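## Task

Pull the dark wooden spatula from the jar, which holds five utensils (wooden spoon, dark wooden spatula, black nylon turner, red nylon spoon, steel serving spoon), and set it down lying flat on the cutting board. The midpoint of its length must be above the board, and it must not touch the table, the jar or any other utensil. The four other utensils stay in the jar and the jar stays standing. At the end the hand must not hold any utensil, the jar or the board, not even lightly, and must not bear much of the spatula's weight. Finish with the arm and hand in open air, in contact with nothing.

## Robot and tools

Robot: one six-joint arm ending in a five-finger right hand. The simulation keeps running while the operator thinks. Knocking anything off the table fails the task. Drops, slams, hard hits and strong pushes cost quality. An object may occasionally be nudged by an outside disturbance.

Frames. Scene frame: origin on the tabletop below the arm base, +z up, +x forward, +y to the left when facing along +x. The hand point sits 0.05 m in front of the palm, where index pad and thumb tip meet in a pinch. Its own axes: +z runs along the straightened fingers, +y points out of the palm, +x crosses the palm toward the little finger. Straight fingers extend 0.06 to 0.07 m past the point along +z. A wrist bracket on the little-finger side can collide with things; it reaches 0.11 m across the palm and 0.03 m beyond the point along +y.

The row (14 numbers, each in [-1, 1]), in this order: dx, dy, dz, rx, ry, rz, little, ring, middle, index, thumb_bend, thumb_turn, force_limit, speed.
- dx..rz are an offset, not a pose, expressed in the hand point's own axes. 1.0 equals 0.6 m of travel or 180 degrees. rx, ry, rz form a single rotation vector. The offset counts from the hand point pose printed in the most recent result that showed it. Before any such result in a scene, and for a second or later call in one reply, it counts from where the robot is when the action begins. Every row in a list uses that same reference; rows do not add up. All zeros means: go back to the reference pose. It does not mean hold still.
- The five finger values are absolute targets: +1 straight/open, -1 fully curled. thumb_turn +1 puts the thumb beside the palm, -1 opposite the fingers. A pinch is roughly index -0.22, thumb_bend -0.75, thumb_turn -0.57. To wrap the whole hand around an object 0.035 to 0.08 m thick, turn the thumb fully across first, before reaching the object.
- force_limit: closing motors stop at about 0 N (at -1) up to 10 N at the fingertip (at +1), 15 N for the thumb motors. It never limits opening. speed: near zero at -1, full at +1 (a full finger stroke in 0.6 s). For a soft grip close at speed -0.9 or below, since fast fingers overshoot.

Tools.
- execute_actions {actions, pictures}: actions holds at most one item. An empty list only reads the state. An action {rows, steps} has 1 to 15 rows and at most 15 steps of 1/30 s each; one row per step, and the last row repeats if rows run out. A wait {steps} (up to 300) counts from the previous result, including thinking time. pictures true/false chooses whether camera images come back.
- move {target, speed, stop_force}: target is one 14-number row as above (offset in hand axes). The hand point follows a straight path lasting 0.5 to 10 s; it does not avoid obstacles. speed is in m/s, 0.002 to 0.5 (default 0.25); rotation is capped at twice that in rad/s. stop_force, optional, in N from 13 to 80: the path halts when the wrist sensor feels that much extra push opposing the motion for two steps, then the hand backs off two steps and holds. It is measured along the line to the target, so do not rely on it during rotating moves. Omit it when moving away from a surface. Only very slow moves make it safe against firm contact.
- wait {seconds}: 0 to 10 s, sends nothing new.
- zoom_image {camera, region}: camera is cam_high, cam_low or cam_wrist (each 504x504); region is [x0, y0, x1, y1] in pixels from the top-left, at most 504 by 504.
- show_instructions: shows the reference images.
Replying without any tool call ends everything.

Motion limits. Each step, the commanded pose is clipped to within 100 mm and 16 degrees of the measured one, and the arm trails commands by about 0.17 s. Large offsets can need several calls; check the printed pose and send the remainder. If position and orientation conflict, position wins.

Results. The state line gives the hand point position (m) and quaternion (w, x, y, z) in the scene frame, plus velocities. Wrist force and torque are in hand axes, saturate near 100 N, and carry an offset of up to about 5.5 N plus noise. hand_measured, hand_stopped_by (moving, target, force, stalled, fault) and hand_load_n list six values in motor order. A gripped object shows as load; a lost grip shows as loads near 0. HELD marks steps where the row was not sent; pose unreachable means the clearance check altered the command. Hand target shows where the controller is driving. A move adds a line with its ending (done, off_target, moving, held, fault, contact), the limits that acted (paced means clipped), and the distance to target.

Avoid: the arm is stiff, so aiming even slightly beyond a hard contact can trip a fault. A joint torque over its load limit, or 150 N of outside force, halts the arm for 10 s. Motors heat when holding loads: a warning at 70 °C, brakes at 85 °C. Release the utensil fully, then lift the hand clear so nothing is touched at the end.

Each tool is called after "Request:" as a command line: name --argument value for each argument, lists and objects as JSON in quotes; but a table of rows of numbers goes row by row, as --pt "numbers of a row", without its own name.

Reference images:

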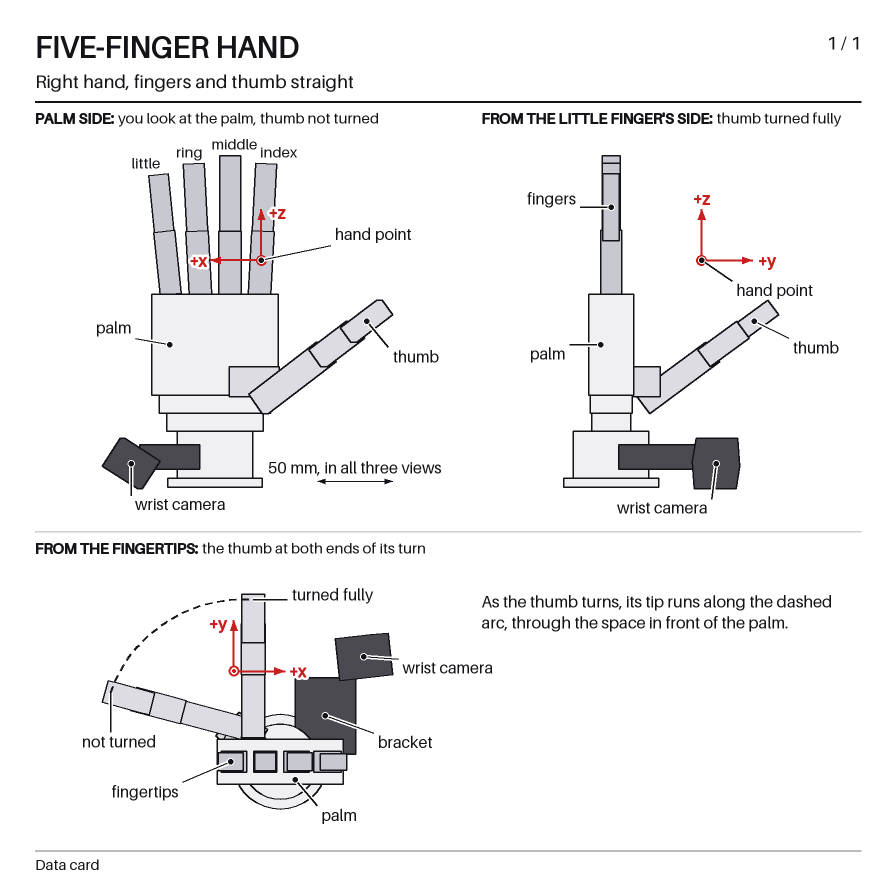

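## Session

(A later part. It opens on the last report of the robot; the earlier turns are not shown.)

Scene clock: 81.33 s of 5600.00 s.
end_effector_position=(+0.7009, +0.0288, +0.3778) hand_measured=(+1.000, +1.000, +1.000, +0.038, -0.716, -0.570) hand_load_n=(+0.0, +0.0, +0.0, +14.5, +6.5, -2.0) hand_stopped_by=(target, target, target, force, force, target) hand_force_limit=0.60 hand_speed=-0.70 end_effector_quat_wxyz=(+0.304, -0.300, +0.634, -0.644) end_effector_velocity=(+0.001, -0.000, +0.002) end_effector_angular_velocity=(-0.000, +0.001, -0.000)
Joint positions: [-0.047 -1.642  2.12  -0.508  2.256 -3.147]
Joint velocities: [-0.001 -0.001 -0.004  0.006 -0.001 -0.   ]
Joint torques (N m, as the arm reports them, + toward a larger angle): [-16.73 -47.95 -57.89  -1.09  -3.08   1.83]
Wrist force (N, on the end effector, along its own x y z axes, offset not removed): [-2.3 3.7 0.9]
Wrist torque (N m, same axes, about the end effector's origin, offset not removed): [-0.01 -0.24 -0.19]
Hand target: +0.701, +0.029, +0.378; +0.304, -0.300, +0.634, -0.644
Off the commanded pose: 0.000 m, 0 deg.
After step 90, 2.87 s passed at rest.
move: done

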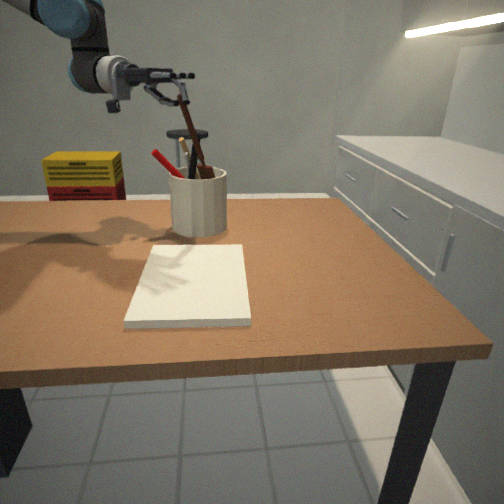

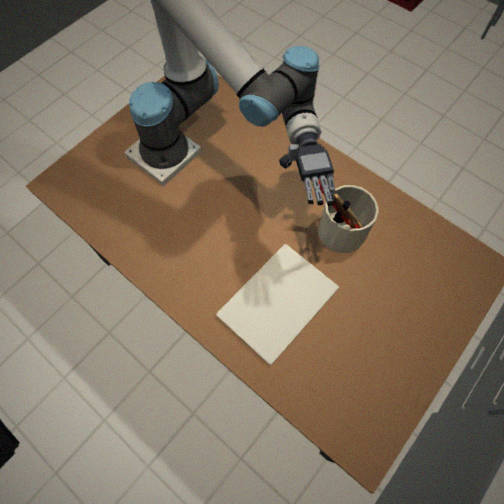

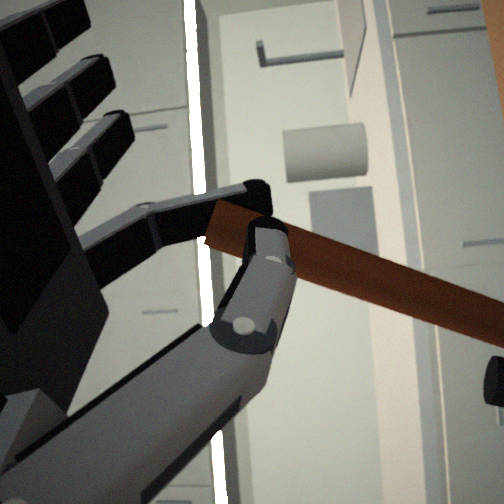

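Request:
move --target '[-0.035,-0.15,0.015,0,0,0,1,1,1,-0.6,-0.75,-0.57,0.6,-0.7]' --speed 0.04

Request:
zoom_image --camera "cam_high" --region '[100, 20, 300, 220]'

Scene clock: 87.63 s of 5600.00 s.
end_effector_position=(+0.7201, +0.0402, +0.4677) hand_measured=(+1.000, +1.000, +1.000, +0.038, -0.722, -0.570) hand_load_n=(+0.0, +0.0, +0.0, +0.0, +0.0, +0.0) hand_stopped_by=(target, target, target, force, force, target) hand_force_limit=0.60 hand_speed=-0.70 end_effector_quat_wxyz=(+0.304, -0.300, +0.634, -0.644) end_effector_velocity=(+0.000, +0.000, +0.002) end_effector_angular_velocity=(-0.000, +0.003, +0.000)
Joint positions: [-0.025 -1.669  1.973 -0.335  2.278 -3.148]
Joint velocities: [ 0.001  0.    -0.005  0.007  0.001 -0.   ]
Joint torques (N m, as the arm reports them, + toward a larger angle): [ 13.05 -49.28 -58.81  -0.23   3.61   0.61]
Wrist force (N, on the end effector, along its own x y z axes, offset not removed): [-8.1 3.9 4.6]
Wrist torque (N m, same axes, about the end effector's origin, offset not removed): [0.61 0.80 -0.35]
Hand target: +0.720, +0.040, +0.468; +0.304, -0.300, +0.634, -0.644
Off the commanded pose: 0.000 m, 0 deg.
After step 90, 0.60 s passed at rest.
move: done

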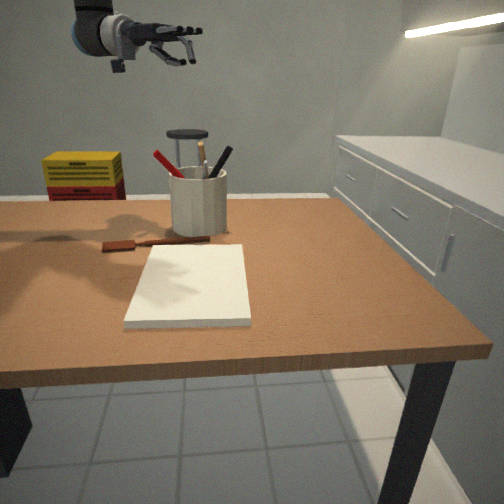

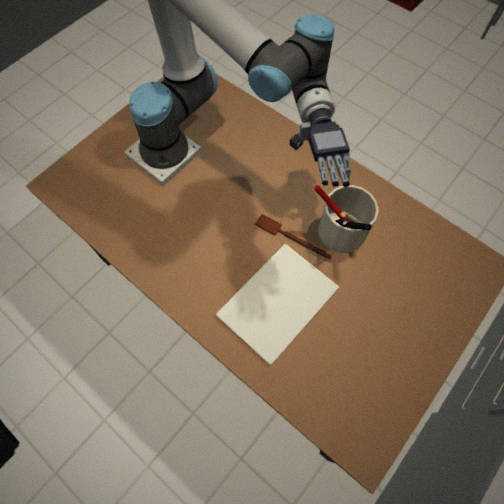

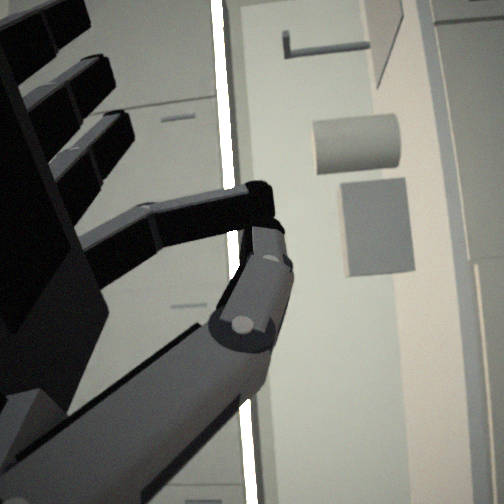

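Region (100, 20, 300, 220) of cam_high's 504x504 image, scaled by 2.520, with more detail than that image has.

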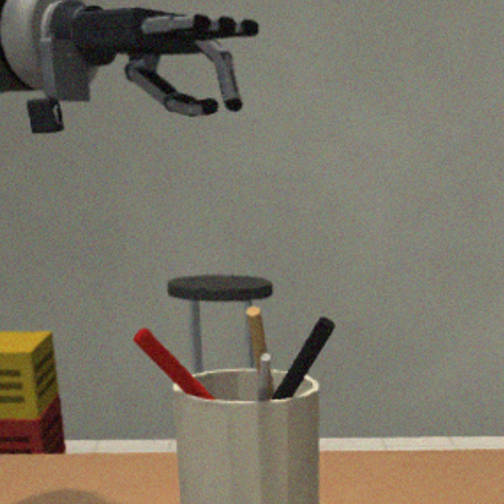

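Request:
move --target '[0.173,0.15,-0.182,0,0.21,0,1,1,1,0.35,-0.5,-0.57,0.6,0]'

Request:
move --target '[0,0.45,0,-0.12,0,0,1,1,1,0.35,-0.5,-0.57,0.6,0]' --speed 0.15

Scene clock: 102.60 s of 5600.00 s.
end_effector_position=(+0.5712, +0.0284, +0.3761) hand_measured=(+1.000, +1.000, +1.000, +0.350, -0.500, -0.570) hand_load_n=(+0.0, +0.0, +0.0, +0.0, +0.0, +0.0) hand_stopped_by=(target, target, target, target, target, target) hand_force_limit=0.60 hand_speed=0.00 end_effector_quat_wxyz=(+0.083, -0.077, +0.702, -0.703) end_effector_velocity=(-0.003, -0.001, -0.002) end_effector_angular_velocity=(-0.001, +0.004, -0.012)
Joint positions: [ 0.167 -1.561  2.038 -0.55   3.127 -3.19 ]
Joint velocities: [ 0.001 -0.007  0.012 -0.057  0.013 -0.057]
Joint torques (N m, as the arm reports them, + toward a larger angle): [ 13.09 -54.23 -26.84  -2.33   2.96  -1.45]
Wrist force (N, on the end effector, along its own x y z axes, offset not removed): [-5.1 1.4 2.3]
Wrist torque (N m, same axes, about the end effector's origin, offset not removed): [0.26 0.44 -0.20]
Hand target: +0.571, +0.028, +0.376; +0.082, -0.076, +0.702, -0.703
Off the commanded pose: 0.000 m, 1 deg.
After step 90, 10.07 s passed at rest.
move: done

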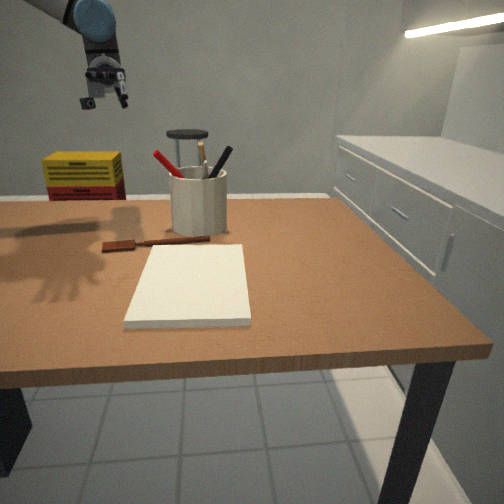

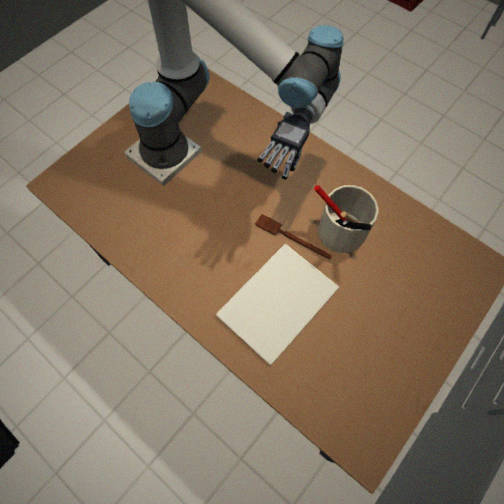

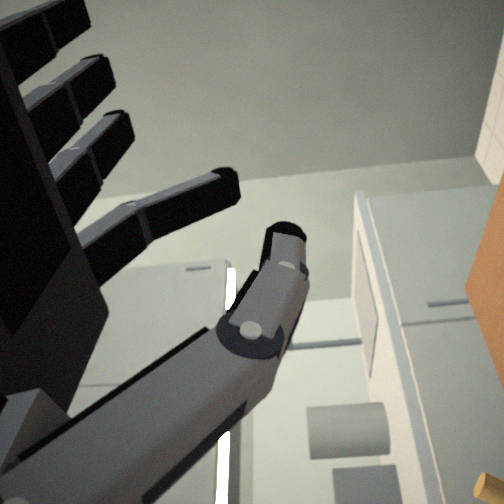

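Scene clock: 115.23 s of 5600.00 s.
end_effector_position=(+0.5746, +0.0280, +0.1080) hand_measured=(+1.000, +1.000, +1.000, +0.350, -0.500, -0.570) hand_load_n=(+0.0, +0.0, +0.0, +0.0, +0.0, +0.0) hand_stopped_by=(target, target, target, target, target, target) hand_force_limit=0.60 hand_speed=0.00 end_effector_quat_wxyz=(+0.073, -0.094, +0.819, -0.561) end_effector_velocity=(-0.000, -0.000, -0.000) end_effector_angular_velocity=(-0.000, +0.002, +0.000)
Joint positions: [ 0.088 -1.094  2.014  0.358  2.754 -1.853]
Joint velocities: [-0.     0.001  0.     0.001 -0.    -0.   ]
Joint torques (N m, as the arm reports them, + toward a larger angle): [ -0.11 -60.35 -23.68   3.09   1.68   0.06]
Wrist force (N, on the end effector, along its own x y z axes, offset not removed): [-3.7 -0.5 1.9]
Wrist torque (N m, same axes, about the end effector's origin, offset not removed): [0.02 0.13 -0.19]
Hand target: +0.575, +0.028, +0.108; +0.073, -0.094, +0.819, -0.561
Off the commanded pose: 0.002 m, 1 deg.
FORCE FAULT: contact force on the arm reached its limit, and the arm stopped for 10 seconds. The contact can be on any part of the arm, not only on its tool. The arm's remaining commands of this call were not run. The arm holds still and accepts commands again. Move the arm away from the contact; if what it grips holds it there, let go first. Pushing or pulling that hard again can fault the arm again.
move: fault; limits=paced

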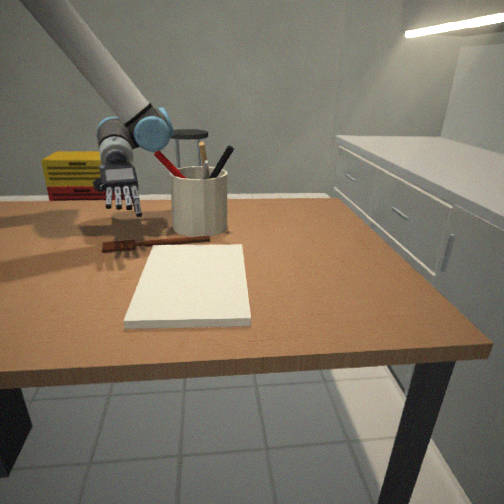

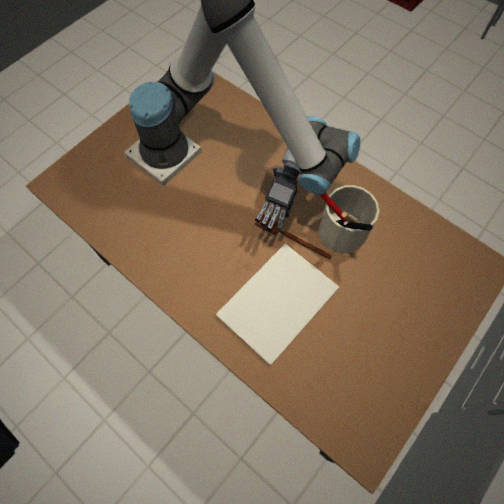

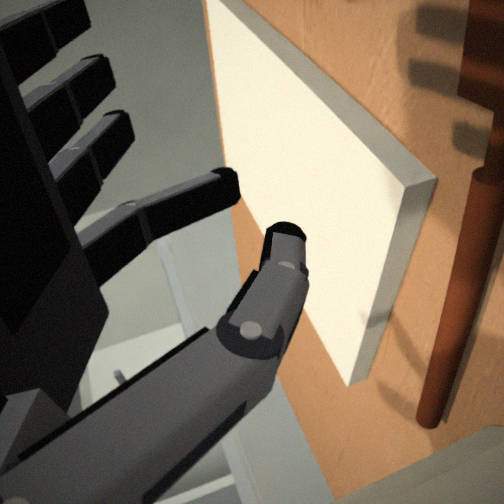

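Request:
move --target '[0.05,-0.36,-0.14,0,0,0,-1,-1,-1,0.35,-0.5,-0.57,0.6,0]' --speed 0.15

Request:
move --target '[0,0,0,0,-0.4,-0.16,-1,-1,-1,0.35,-0.5,-0.57,0.6,0]'

Request:
move --target '[0,0,0,0.12,0,0,-1,-1,-1,0.35,-0.5,-0.57,0.6,0]'

Scene clock: 132.70 s of 5600.00 s.
end_effector_position=(+0.5421, +0.0207, +0.3389) hand_measured=(-1.000, -1.000, -1.000, +0.350, -0.500, -0.570) hand_load_n=(+0.0, +0.0, +0.0, +0.0, +0.0, +0.0) hand_stopped_by=(target, target, target, target, target, target) hand_force_limit=0.60 hand_speed=0.00 end_effector_quat_wxyz=(+0.073, -0.094, +0.819, -0.561) end_effector_velocity=(-0.000, +0.000, +0.002) end_effector_angular_velocity=(-0.000, +0.004, -0.000)
Joint positions: [ 0.08  -1.419  1.939  0.74   2.752 -1.873]
Joint velocities: [ 0.    -0.001 -0.002  0.008 -0.     0.001]
Joint torques (N m, as the arm reports them, + toward a larger angle): [ -3.34 -63.78 -47.81   4.55  -1.74   0.74]
Wrist force (N, on the end effector, along its own x y z axes, offset not removed): [-2.8 1.1 3.1]
Wrist torque (N m, same axes, about the end effector's origin, offset not removed): [0.28 0.07 -0.18]
Hand target: +0.542, +0.021, +0.339; +0.073, -0.094, +0.819, -0.561
Off the commanded pose: 0.000 m, 0 deg.
After step 90, 12.33 s passed at rest.
move: done

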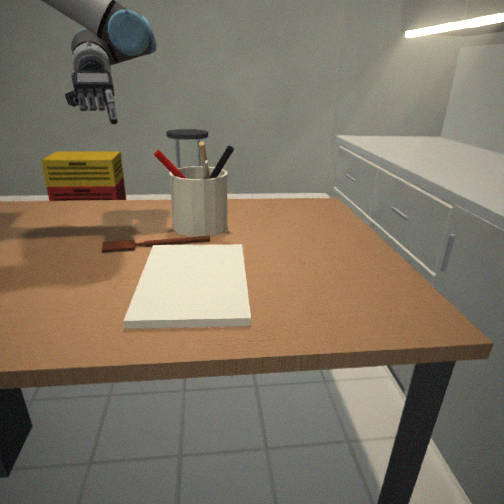

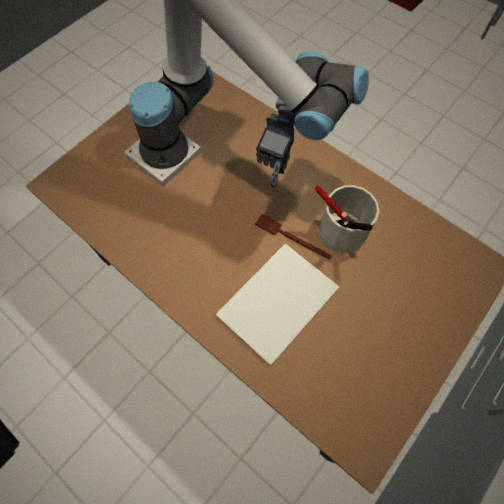

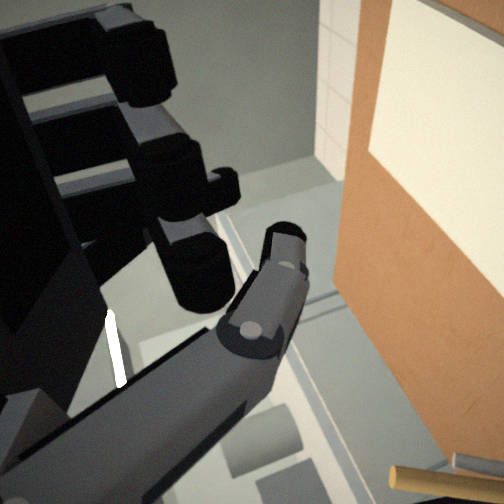

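Scene clock: 136.03 s of 5600.00 s.
end_effector_position=(+0.5421, +0.0207, +0.3389) hand_measured=(-1.000, -1.000, -1.000, +0.350, -0.500, -0.570) hand_load_n=(+0.0, +0.0, +0.0, +0.0, +0.0, +0.0) hand_stopped_by=(target, target, target, target, target, target) hand_force_limit=0.60 hand_speed=0.00 end_effector_quat_wxyz=(-0.402, +0.589, -0.575, +0.400) end_effector_velocity=(+0.000, -0.000, -0.001) end_effector_angular_velocity=(+0.003, +0.003, +0.015)
Joint positions: [-0.696 -1.975  2.283  0.125  0.948 -3.408]
Joint velocities: [-0.009  0.007 -0.002  0.006 -0.022 -0.012]
Joint torques (N m, as the arm reports them, + toward a larger angle): [-13.27   6.33 -59.5    2.19  -4.26  -2.  ]
Wrist force (N, on the end effector, along its own x y z axes, offset not removed): [-3.6 2.3 0.8]
Wrist torque (N m, same axes, about the end effector's origin, offset not removed): [0.56 0.17 -0.11]
Hand target: +0.542, +0.021, +0.339; -0.403, +0.590, -0.575, +0.400
Off the commanded pose: 0.000 m, 0 deg.
move: done

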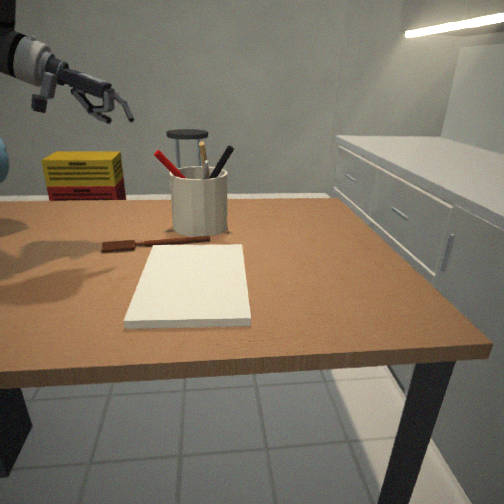

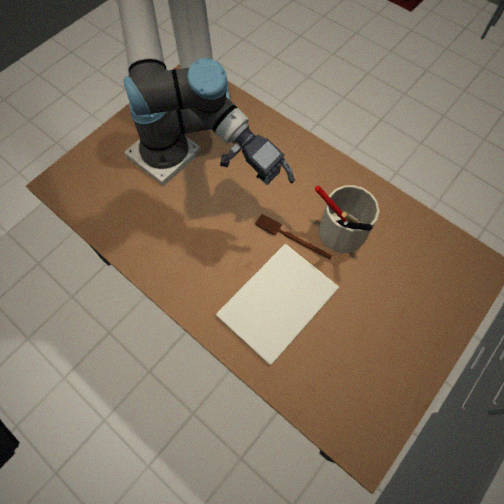

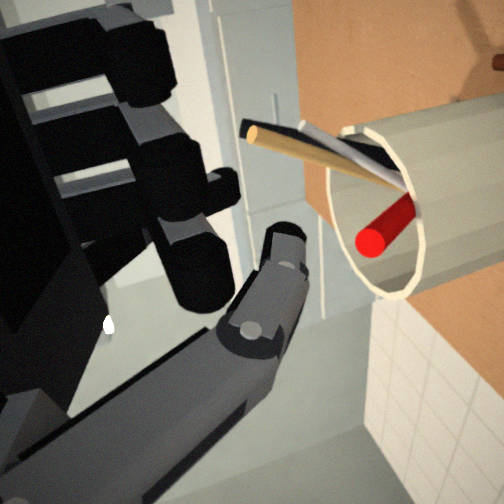

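Scene clock: 137.40 s of 5600.00 s.
end_effector_position=(+0.5421, +0.0208, +0.3389) hand_measured=(-1.000, -1.000, -1.000, +0.350, -0.500, -0.570) hand_load_n=(+0.0, +0.0, +0.0, +0.0, +0.0, +0.0) hand_stopped_by=(target, target, target, target, target, target) hand_force_limit=0.60 hand_speed=0.00 end_effector_quat_wxyz=(+0.505, -0.504, +0.490, -0.501) end_effector_velocity=(+0.001, -0.001, +0.001) end_effector_angular_velocity=(-0.001, -0.018, -0.001)
Joint positions: [-0.807 -2.141  2.516 -0.414  0.79  -3.118]
Joint velocities: [-0.002 -0.004  0.009 -0.03  -0.001  0.016]
Joint torques (N m, as the arm reports them, + toward a larger angle): [-10.79  -7.01 -30.77  -3.23  -3.44   1.99]
Wrist force (N, on the end effector, along its own x y z axes, offset not removed): [0.6 0.8 5.4]
Wrist torque (N m, same axes, about the end effector's origin, offset not removed): [-0.03 -0.31 0.11]
Hand target: +0.542, +0.021, +0.339; +0.506, -0.503, +0.490, -0.501
Off the commanded pose: 0.000 m, 0 deg.
move: done

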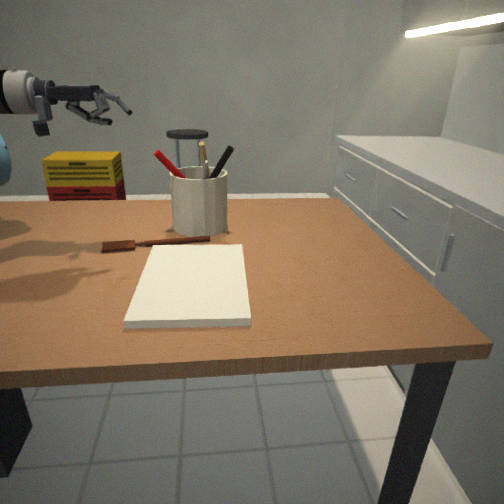

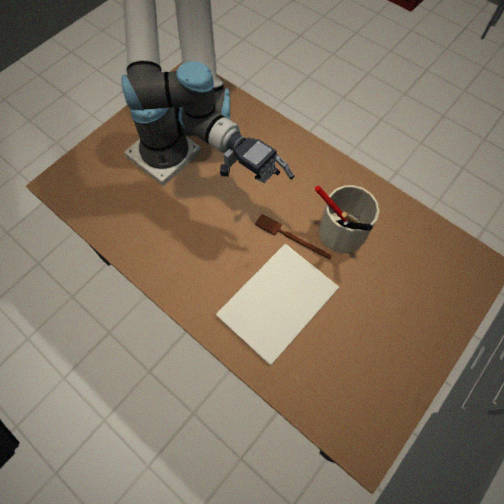

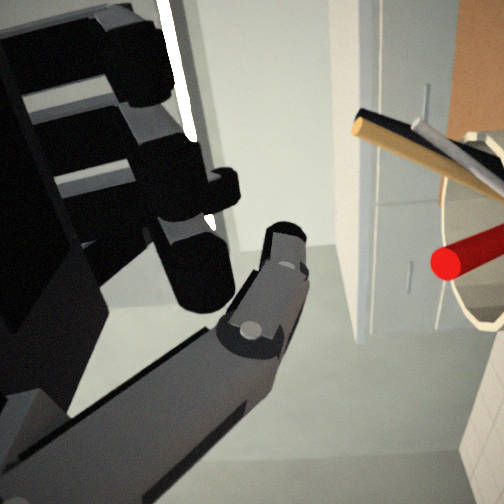

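Request:
move --target '[0.03,0,0.1,-0.01,-0.56,0,-1,-1,-1,0.35,-0.5,-0.57,0.6,0]'

Scene clock: 143.77 s of 5600.00 s.
end_effector_position=(+0.6024, +0.0039, +0.3399) hand_measured=(-1.000, -1.000, -1.000, +0.350, -0.500, -0.570) hand_load_n=(+0.0, +0.0, +0.0, +0.0, +0.0, +0.0) hand_stopped_by=(target, target, target, target, target, target) hand_force_limit=0.60 hand_speed=0.00 end_effector_quat_wxyz=(+0.693, -0.714, -0.070, +0.075) end_effector_velocity=(-0.000, +0.000, +0.000) end_effector_angular_velocity=(+0.002, +0.003, +0.016)
Joint positions: [-0.64  -1.253  1.724 -0.507 -0.801 -3.122]
Joint velocities: [ 0.005  0.006 -0.008  0.006 -0.011 -0.001]
Joint torques (N m, as the arm reports them, + toward a larger angle): [ 12.37 -52.03 -55.2    2.63  -3.2   -2.08]
Wrist force (N, on the end effector, along its own x y z axes, offset not removed): [-2.9 0.8 0.9]
Wrist torque (N m, same axes, about the end effector's origin, offset not removed): [0.31 -0.04 -0.08]
Hand target: +0.602, +0.004, +0.340; +0.693, -0.714, -0.070, +0.076
Off the commanded pose: 0.000 m, 0 deg.
move: done

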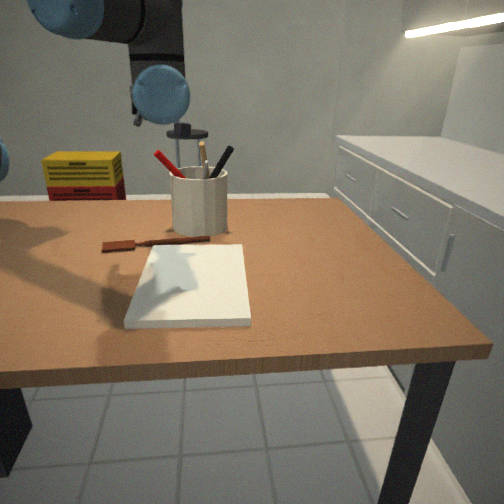

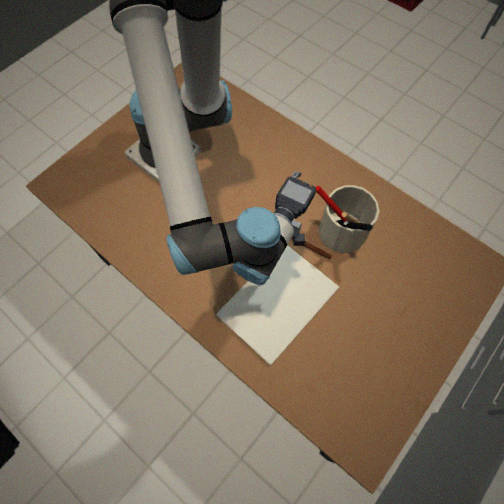

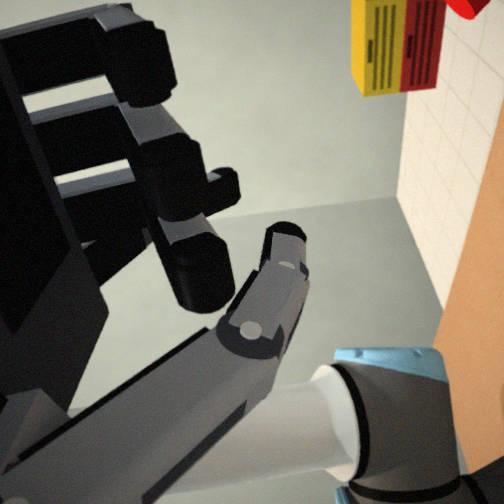

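Request:
move --target '[0,0.43,-0.02,-0.145,0,0,-1,-1,-1,0.35,-0.5,-0.57,0.6,0]' --speed 0.15

Request:
zoom_image --camera "cam_low" --region '[230, 180, 350, 300]'

Scene clock: 148.83 s of 5600.00 s.
end_effector_position=(+0.6034, -0.0155, +0.0827) hand_measured=(-1.000, -1.000, -1.000, +0.350, -0.500, -0.570) hand_load_n=(+0.0, +0.0, +0.0, +0.0, +0.0, +0.0) hand_stopped_by=(target, target, target, target, target, target) hand_force_limit=0.60 hand_speed=0.00 end_effector_quat_wxyz=(-0.514, +0.852, +0.085, -0.057) end_effector_velocity=(+0.000, -0.000, -0.003) end_effector_angular_velocity=(-0.006, -0.003, +0.000)
Joint positions: [-0.601 -1.195  2.018 -1.472 -0.872 -2.694]
Joint velocities: [ 0.001  0.001  0.003 -0.013 -0.001  0.004]
Joint torques (N m, as the arm reports them, + toward a larger angle): [ 13.55 -54.54 -17.29  -3.41  -2.14   1.25]
Wrist force (N, on the end effector, along its own x y z axes, offset not removed): [-4.9 1.9 2.9]
Wrist torque (N m, same axes, about the end effector's origin, offset not removed): [0.37 0.39 -0.08]
Hand target: +0.603, -0.016, +0.082; -0.514, +0.852, +0.085, -0.057
Off the commanded pose: 0.000 m, 0 deg.
move: done

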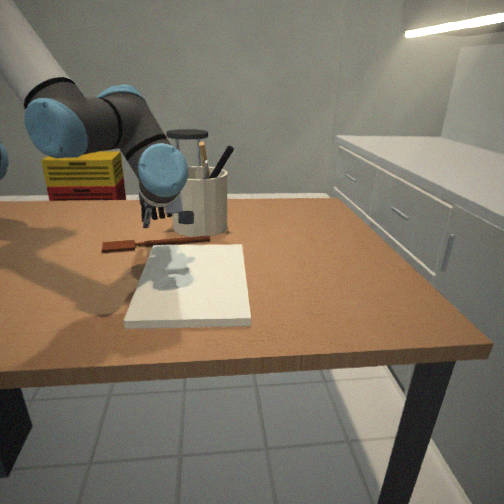

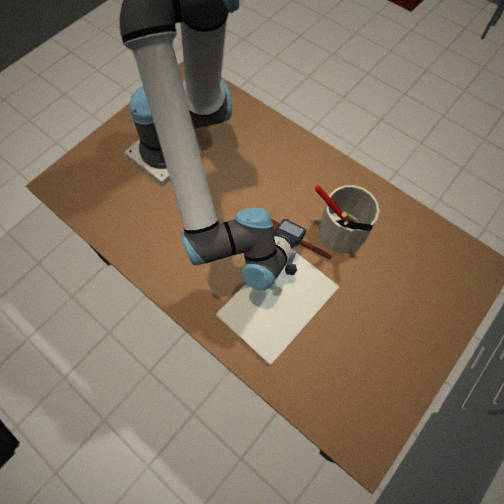

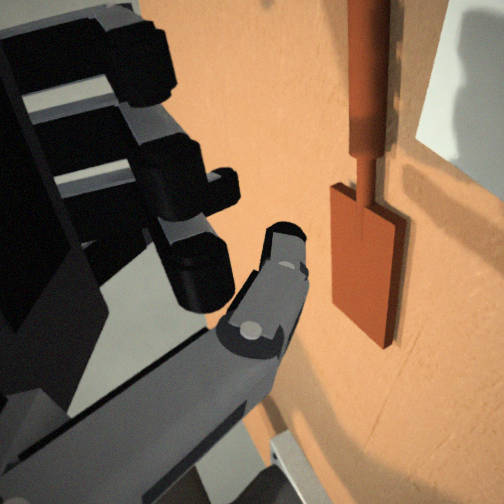

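Region (230, 180, 350, 300) of cam_low's 504x504 image, scaled by 4.200, with more detail than that image has.

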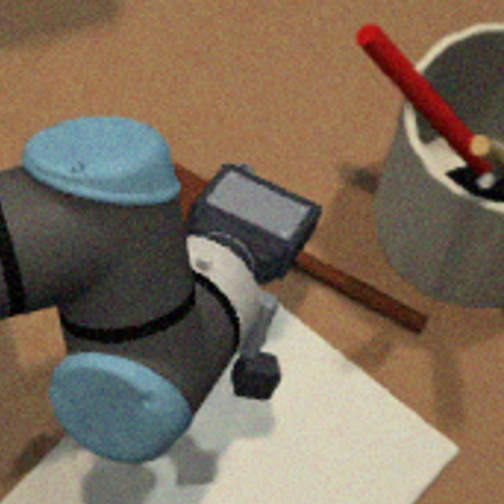

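Request:
move --target '[0.012,0.032,0.074,0,0,0,-1,-1,-1,0.35,-0.5,-0.57,0.6,0]' --speed 0.04

Request:
zoom_image --camera "cam_high" --region '[90, 170, 230, 270]'

Scene clock: 157.17 s of 5600.00 s.
end_effector_position=(+0.6039, +0.0154, +0.0453) hand_measured=(-1.000, -1.000, -1.000, +0.350, -0.500, -0.570) hand_load_n=(+0.0, +0.0, +0.0, +0.0, +0.0, +0.0) hand_stopped_by=(target, target, target, target, target, target) hand_force_limit=0.60 hand_speed=0.00 end_effector_quat_wxyz=(-0.514, +0.852, +0.085, -0.057) end_effector_velocity=(-0.000, +0.002, -0.003) end_effector_angular_velocity=(+0.000, +0.003, -0.001)
Joint positions: [-0.561 -1.153  2.054 -1.571 -0.84  -2.662]
Joint velocities: [ 0.002  0.004  0.002 -0.005  0.002  0.004]
Joint torques (N m, as the arm reports them, + toward a larger angle): [ 12.85 -51.01 -14.87  -3.53   4.01   1.48]
Wrist force (N, on the end effector, along its own x y z axes, offset not removed): [-0.3 1.3 1.1]
Wrist torque (N m, same axes, about the end effector's origin, offset not removed): [0.43 -0.32 0.08]
Hand target: +0.604, +0.016, +0.045; -0.514, +0.852, +0.085, -0.057
Off the commanded pose: 0.000 m, 0 deg.
After step 90, 3.73 s passed at rest.
move: done

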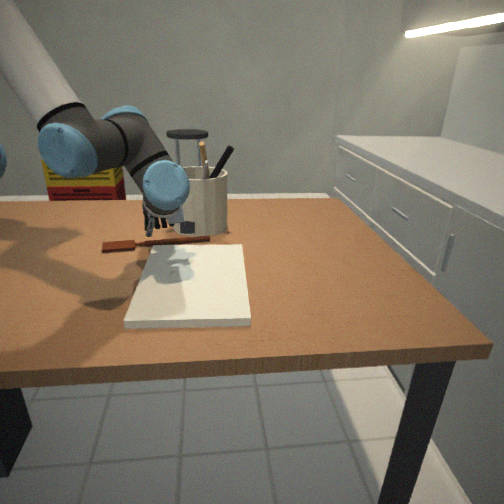

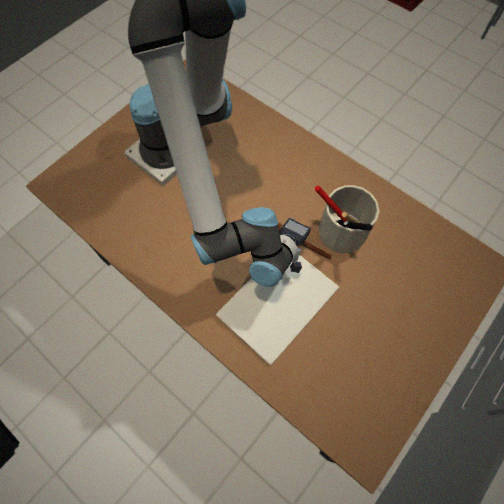

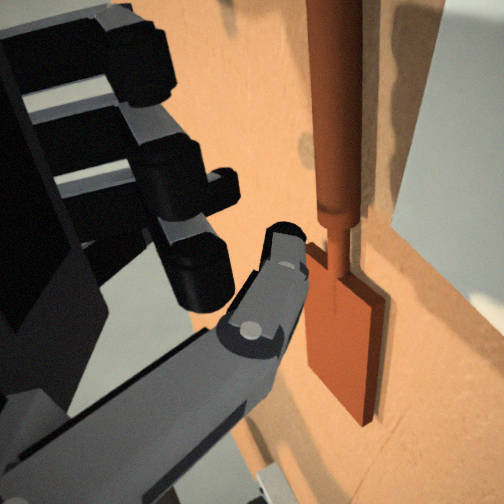

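Region (90, 170, 230, 270) of cam_high's 504x504 image, scaled by 3.600, with more detail than that image has; it fills the top 360 rows of this view, and the rest is white.

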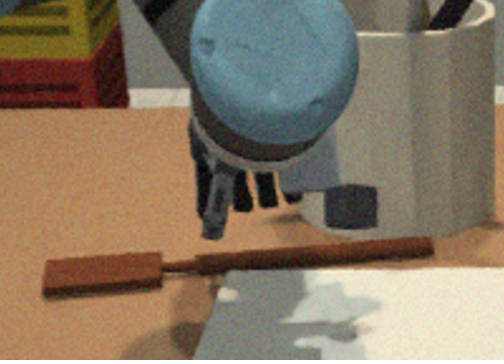

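Request:
move --target '[0.01,0.033,0.002,0,0,0,-1,-1,-1,0.35,-0.65,-0.57,0.6,0]' --speed 0.02

Request:
zoom_image --camera "cam_high" --region '[90, 170, 230, 270]'

Scene clock: 164.50 s of 5600.00 s.
end_effector_position=(+0.6111, +0.0087, +0.0273) hand_measured=(-1.000, -1.000, -1.000, +0.350, -0.650, -0.570) hand_load_n=(+0.0, +0.0, +0.0, +0.0, +0.0, +0.0) hand_stopped_by=(target, target, target, target, target, target) hand_force_limit=0.60 hand_speed=0.00 end_effector_quat_wxyz=(-0.514, +0.852, +0.085, -0.057) end_effector_velocity=(+0.001, -0.001, -0.002) end_effector_angular_velocity=(+0.001, +0.001, +0.000)
Joint positions: [-0.564 -1.117  2.042 -1.593 -0.842 -2.664]
Joint velocities: [-0.     0.005 -0.002 -0.001 -0.    -0.001]
Joint torques (N m, as the arm reports them, + toward a larger angle): [-12.51 -56.28 -43.3   -3.63  -2.48  -2.  ]
Wrist force (N, on the end effector, along its own x y z axes, offset not removed): [-0.4 -0.3 0.7]
Wrist torque (N m, same axes, about the end effector's origin, offset not removed): [0.00 -0.16 -0.01]
Hand target: +0.611, +0.009, +0.027; -0.514, +0.852, +0.085, -0.057
Off the commanded pose: 0.000 m, 0 deg.
After step 90, 2.97 s passed at rest.
move: done

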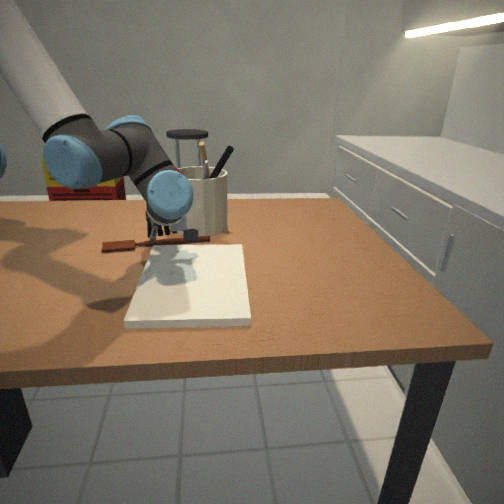

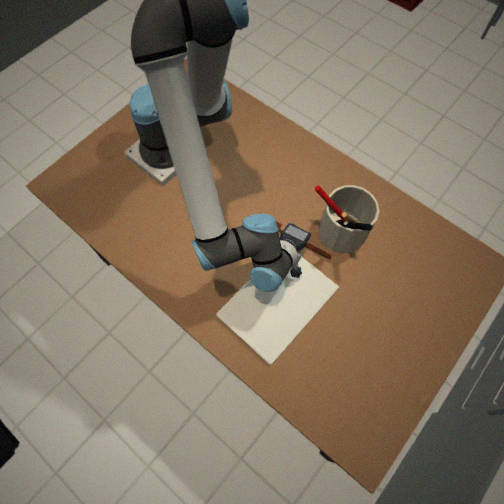

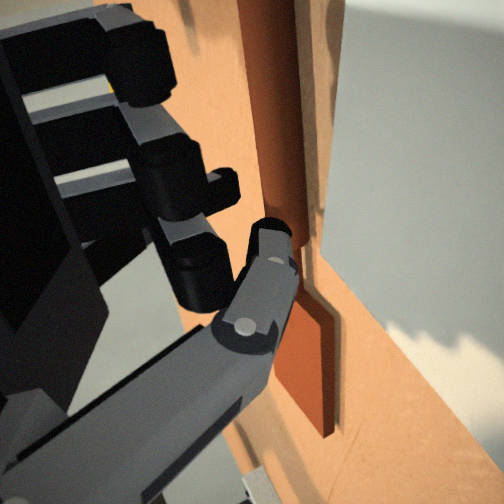

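Region (90, 170, 230, 270) of cam_high's 504x504 image, scaled by 3.600, with more detail than that image has; it fills the top 360 rows of this view, and the rest is white.

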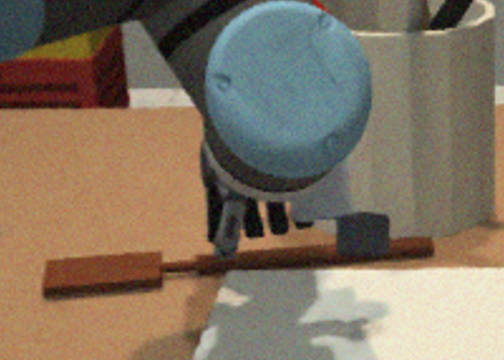

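Request:
move --target '[0,0.015,0.02,0,0,0,-1,-1,-1,0.35,-0.65,-0.57,0.6,0]' --speed 0.008 --stop_force 13

Request:
zoom_image --camera "cam_high" --region '[90, 170, 230, 270]'

Scene clock: 170.63 s of 5600.00 s.
end_effector_position=(+0.6096, +0.0148, +0.0145) hand_measured=(-1.000, -1.000, -1.000, +0.350, -0.654, -0.570) hand_load_n=(+0.0, +0.0, +0.0, +0.0, -7.0, +0.0) hand_stopped_by=(target, target, target, target, target, target) hand_force_limit=0.60 hand_speed=0.00 end_effector_quat_wxyz=(-0.514, +0.851, +0.085, -0.057) end_effector_velocity=(-0.000, -0.000, +0.001) end_effector_angular_velocity=(+0.001, +0.000, -0.001)
Joint positions: [-0.557 -1.101  2.052 -1.623 -0.837 -2.658]
Joint velocities: [-0.001 -0.002 -0.     0.003  0.    -0.001]
Joint torques (N m, as the arm reports them, + toward a larger angle): [-13.01 -68.38 -23.02  -0.5   -1.56  -2.14]
Wrist force (N, on the end effector, along its own x y z axes, offset not removed): [0.6 -20.8 -10.8]
Wrist torque (N m, same axes, about the end effector's origin, offset not removed): [-0.96 -0.16 -0.04]
Hand target: +0.610, +0.014, +0.015; -0.514, +0.852, +0.085, -0.057
Off the commanded pose: 0.001 m, 0 deg.
After step 90, 0.97 s passed at rest.
move: contact

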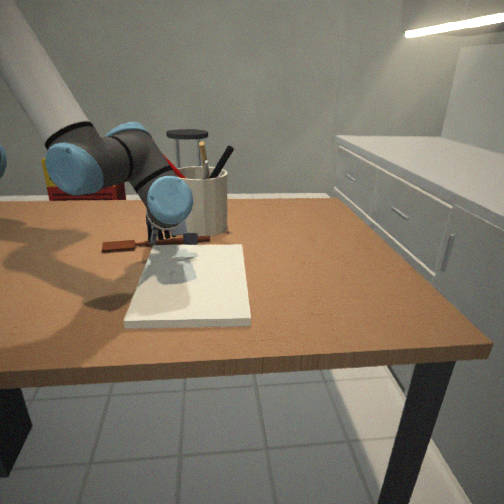

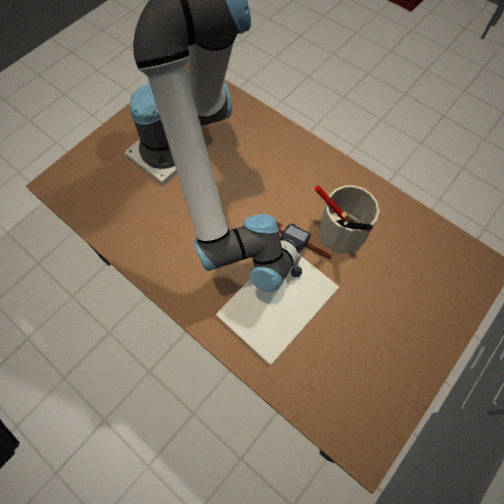

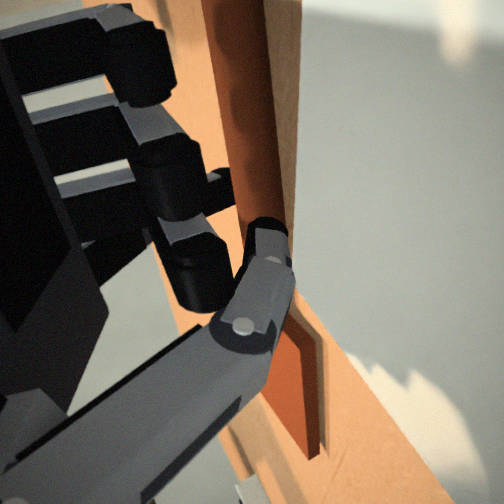

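Region (90, 170, 230, 270) of cam_high's 504x504 image, scaled by 3.600, with more detail than that image has; it fills the top 360 rows of this view, and the rest is white.

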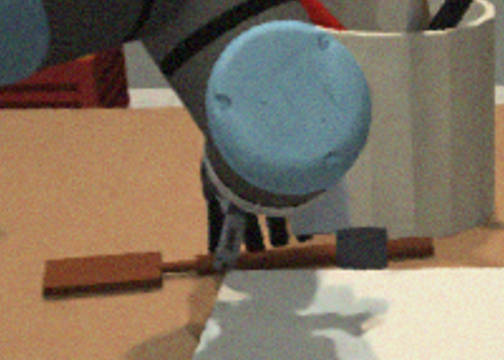

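Thumb rests on the board corner; handle is in place. Close.

Request:
move --target '[0,-0.001,0,0,0,0,-1,-1,-1,-0.6,-0.75,-0.57,1,-0.7]' --speed 0.005

Request:
move --target '[0,-0.06,-0.032,0,0,0,-1,-1,-1,-0.6,-0.75,-0.57,1,-0.7]' --speed 0.02

Scene clock: 175.33 s of 5600.00 s.
end_effector_position=(+0.6096, +0.0150, +0.0150) hand_measured=(-1.000, -1.000, -1.000, -0.026, -0.750, -0.570) hand_load_n=(+0.0, +0.0, +0.0, +11.0, +1.0, -2.5) hand_stopped_by=(target, target, target, force, target, target) hand_force_limit=1.00 hand_speed=-0.70 end_effector_quat_wxyz=(-0.514, +0.851, +0.085, -0.057) end_effector_velocity=(+0.000, -0.000, +0.000) end_effector_angular_velocity=(-0.000, -0.001, +0.000)
Joint positions: [-0.557 -1.102  2.052 -1.622 -0.837 -2.658]
Joint velocities: [ 0. -0.  0. -0.  0. -0.]
Joint torques (N m, as the arm reports them, + toward a larger angle): [ 10.49 -81.79 -13.25   0.08   3.86   1.55]
Wrist force (N, on the end effector, along its own x y z axes, offset not removed): [-2.2 2.0 0.1]
Wrist torque (N m, same axes, about the end effector's origin, offset not removed): [0.63 0.06 -0.05]
Hand target: +0.610, +0.015, +0.015; -0.514, +0.851, +0.085, -0.057
Off the commanded pose: 0.000 m, 0 deg.
After step 90, 0.67 s passed at rest.
move: done

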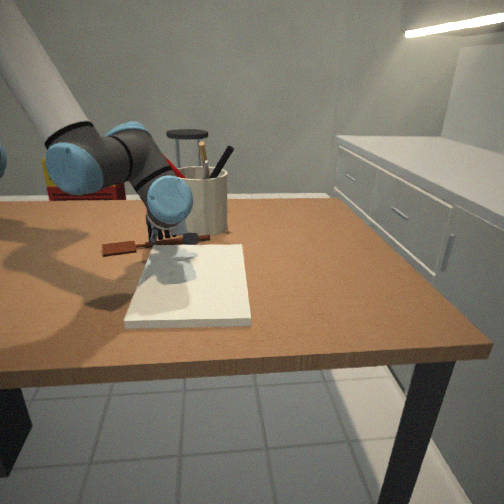

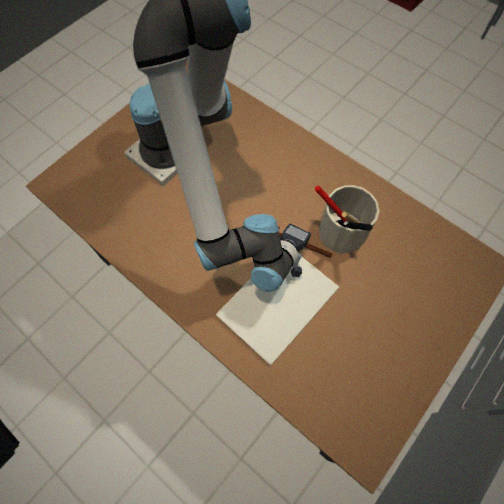

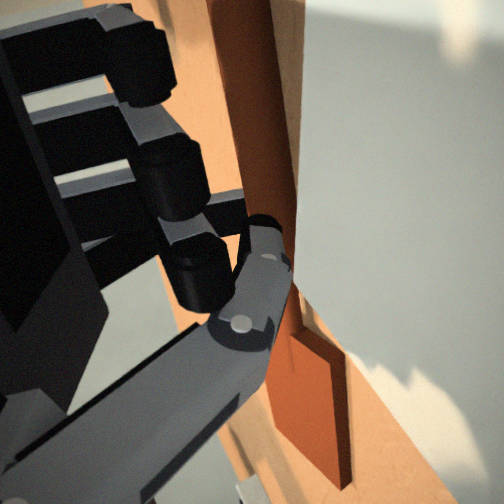

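Scene clock: 177.70 s of 5600.00 s.
end_effector_position=(+0.6101, +0.0149, +0.0555) hand_measured=(-1.000, -1.000, -1.000, -0.026, -0.750, -0.570) hand_load_n=(+0.0, +0.0, +0.0, +10.5, +2.5, -2.5) hand_stopped_by=(target, target, target, force, target, target) hand_force_limit=1.00 hand_speed=-0.70 end_effector_quat_wxyz=(-0.514, +0.851, +0.085, -0.057) end_effector_velocity=(+0.000, -0.000, +0.003) end_effector_angular_velocity=(-0.000, +0.000, -0.001)
Joint positions: [-0.557 -1.161  2.039 -1.55  -0.837 -2.658]
Joint velocities: [-0.    -0.004 -0.001  0.004  0.     0.001]
Joint torques (N m, as the arm reports them, + toward a larger angle): [-13.39 -78.66 -45.71   0.72  -2.88  -1.55]
Wrist force (N, on the end effector, along its own x y z axes, offset not removed): [-4.3 -0.3 6.5]
Wrist torque (N m, same axes, about the end effector's origin, offset not removed): [-0.30 0.33 -0.14]
Hand target: +0.610, +0.015, +0.056; -0.514, +0.851, +0.085, -0.057
Off the commanded pose: 0.000 m, 0 deg.
move: done

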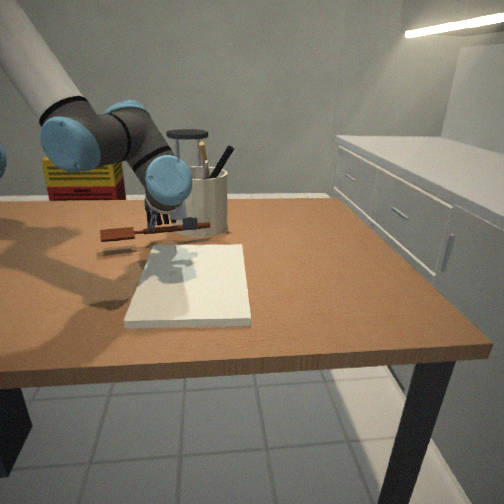

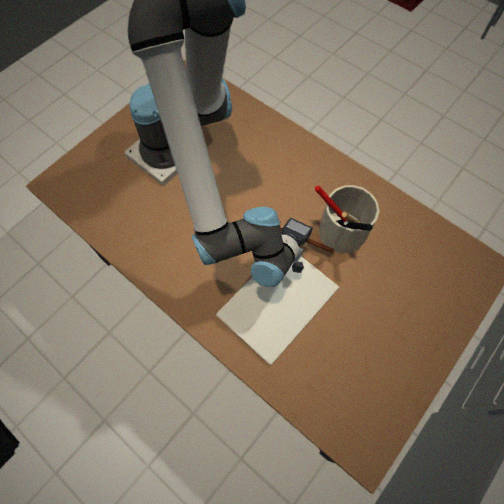

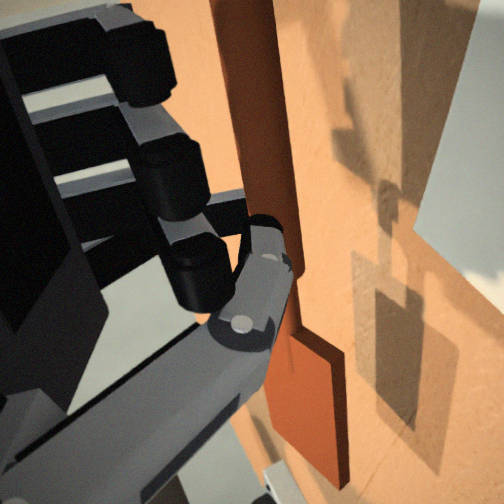

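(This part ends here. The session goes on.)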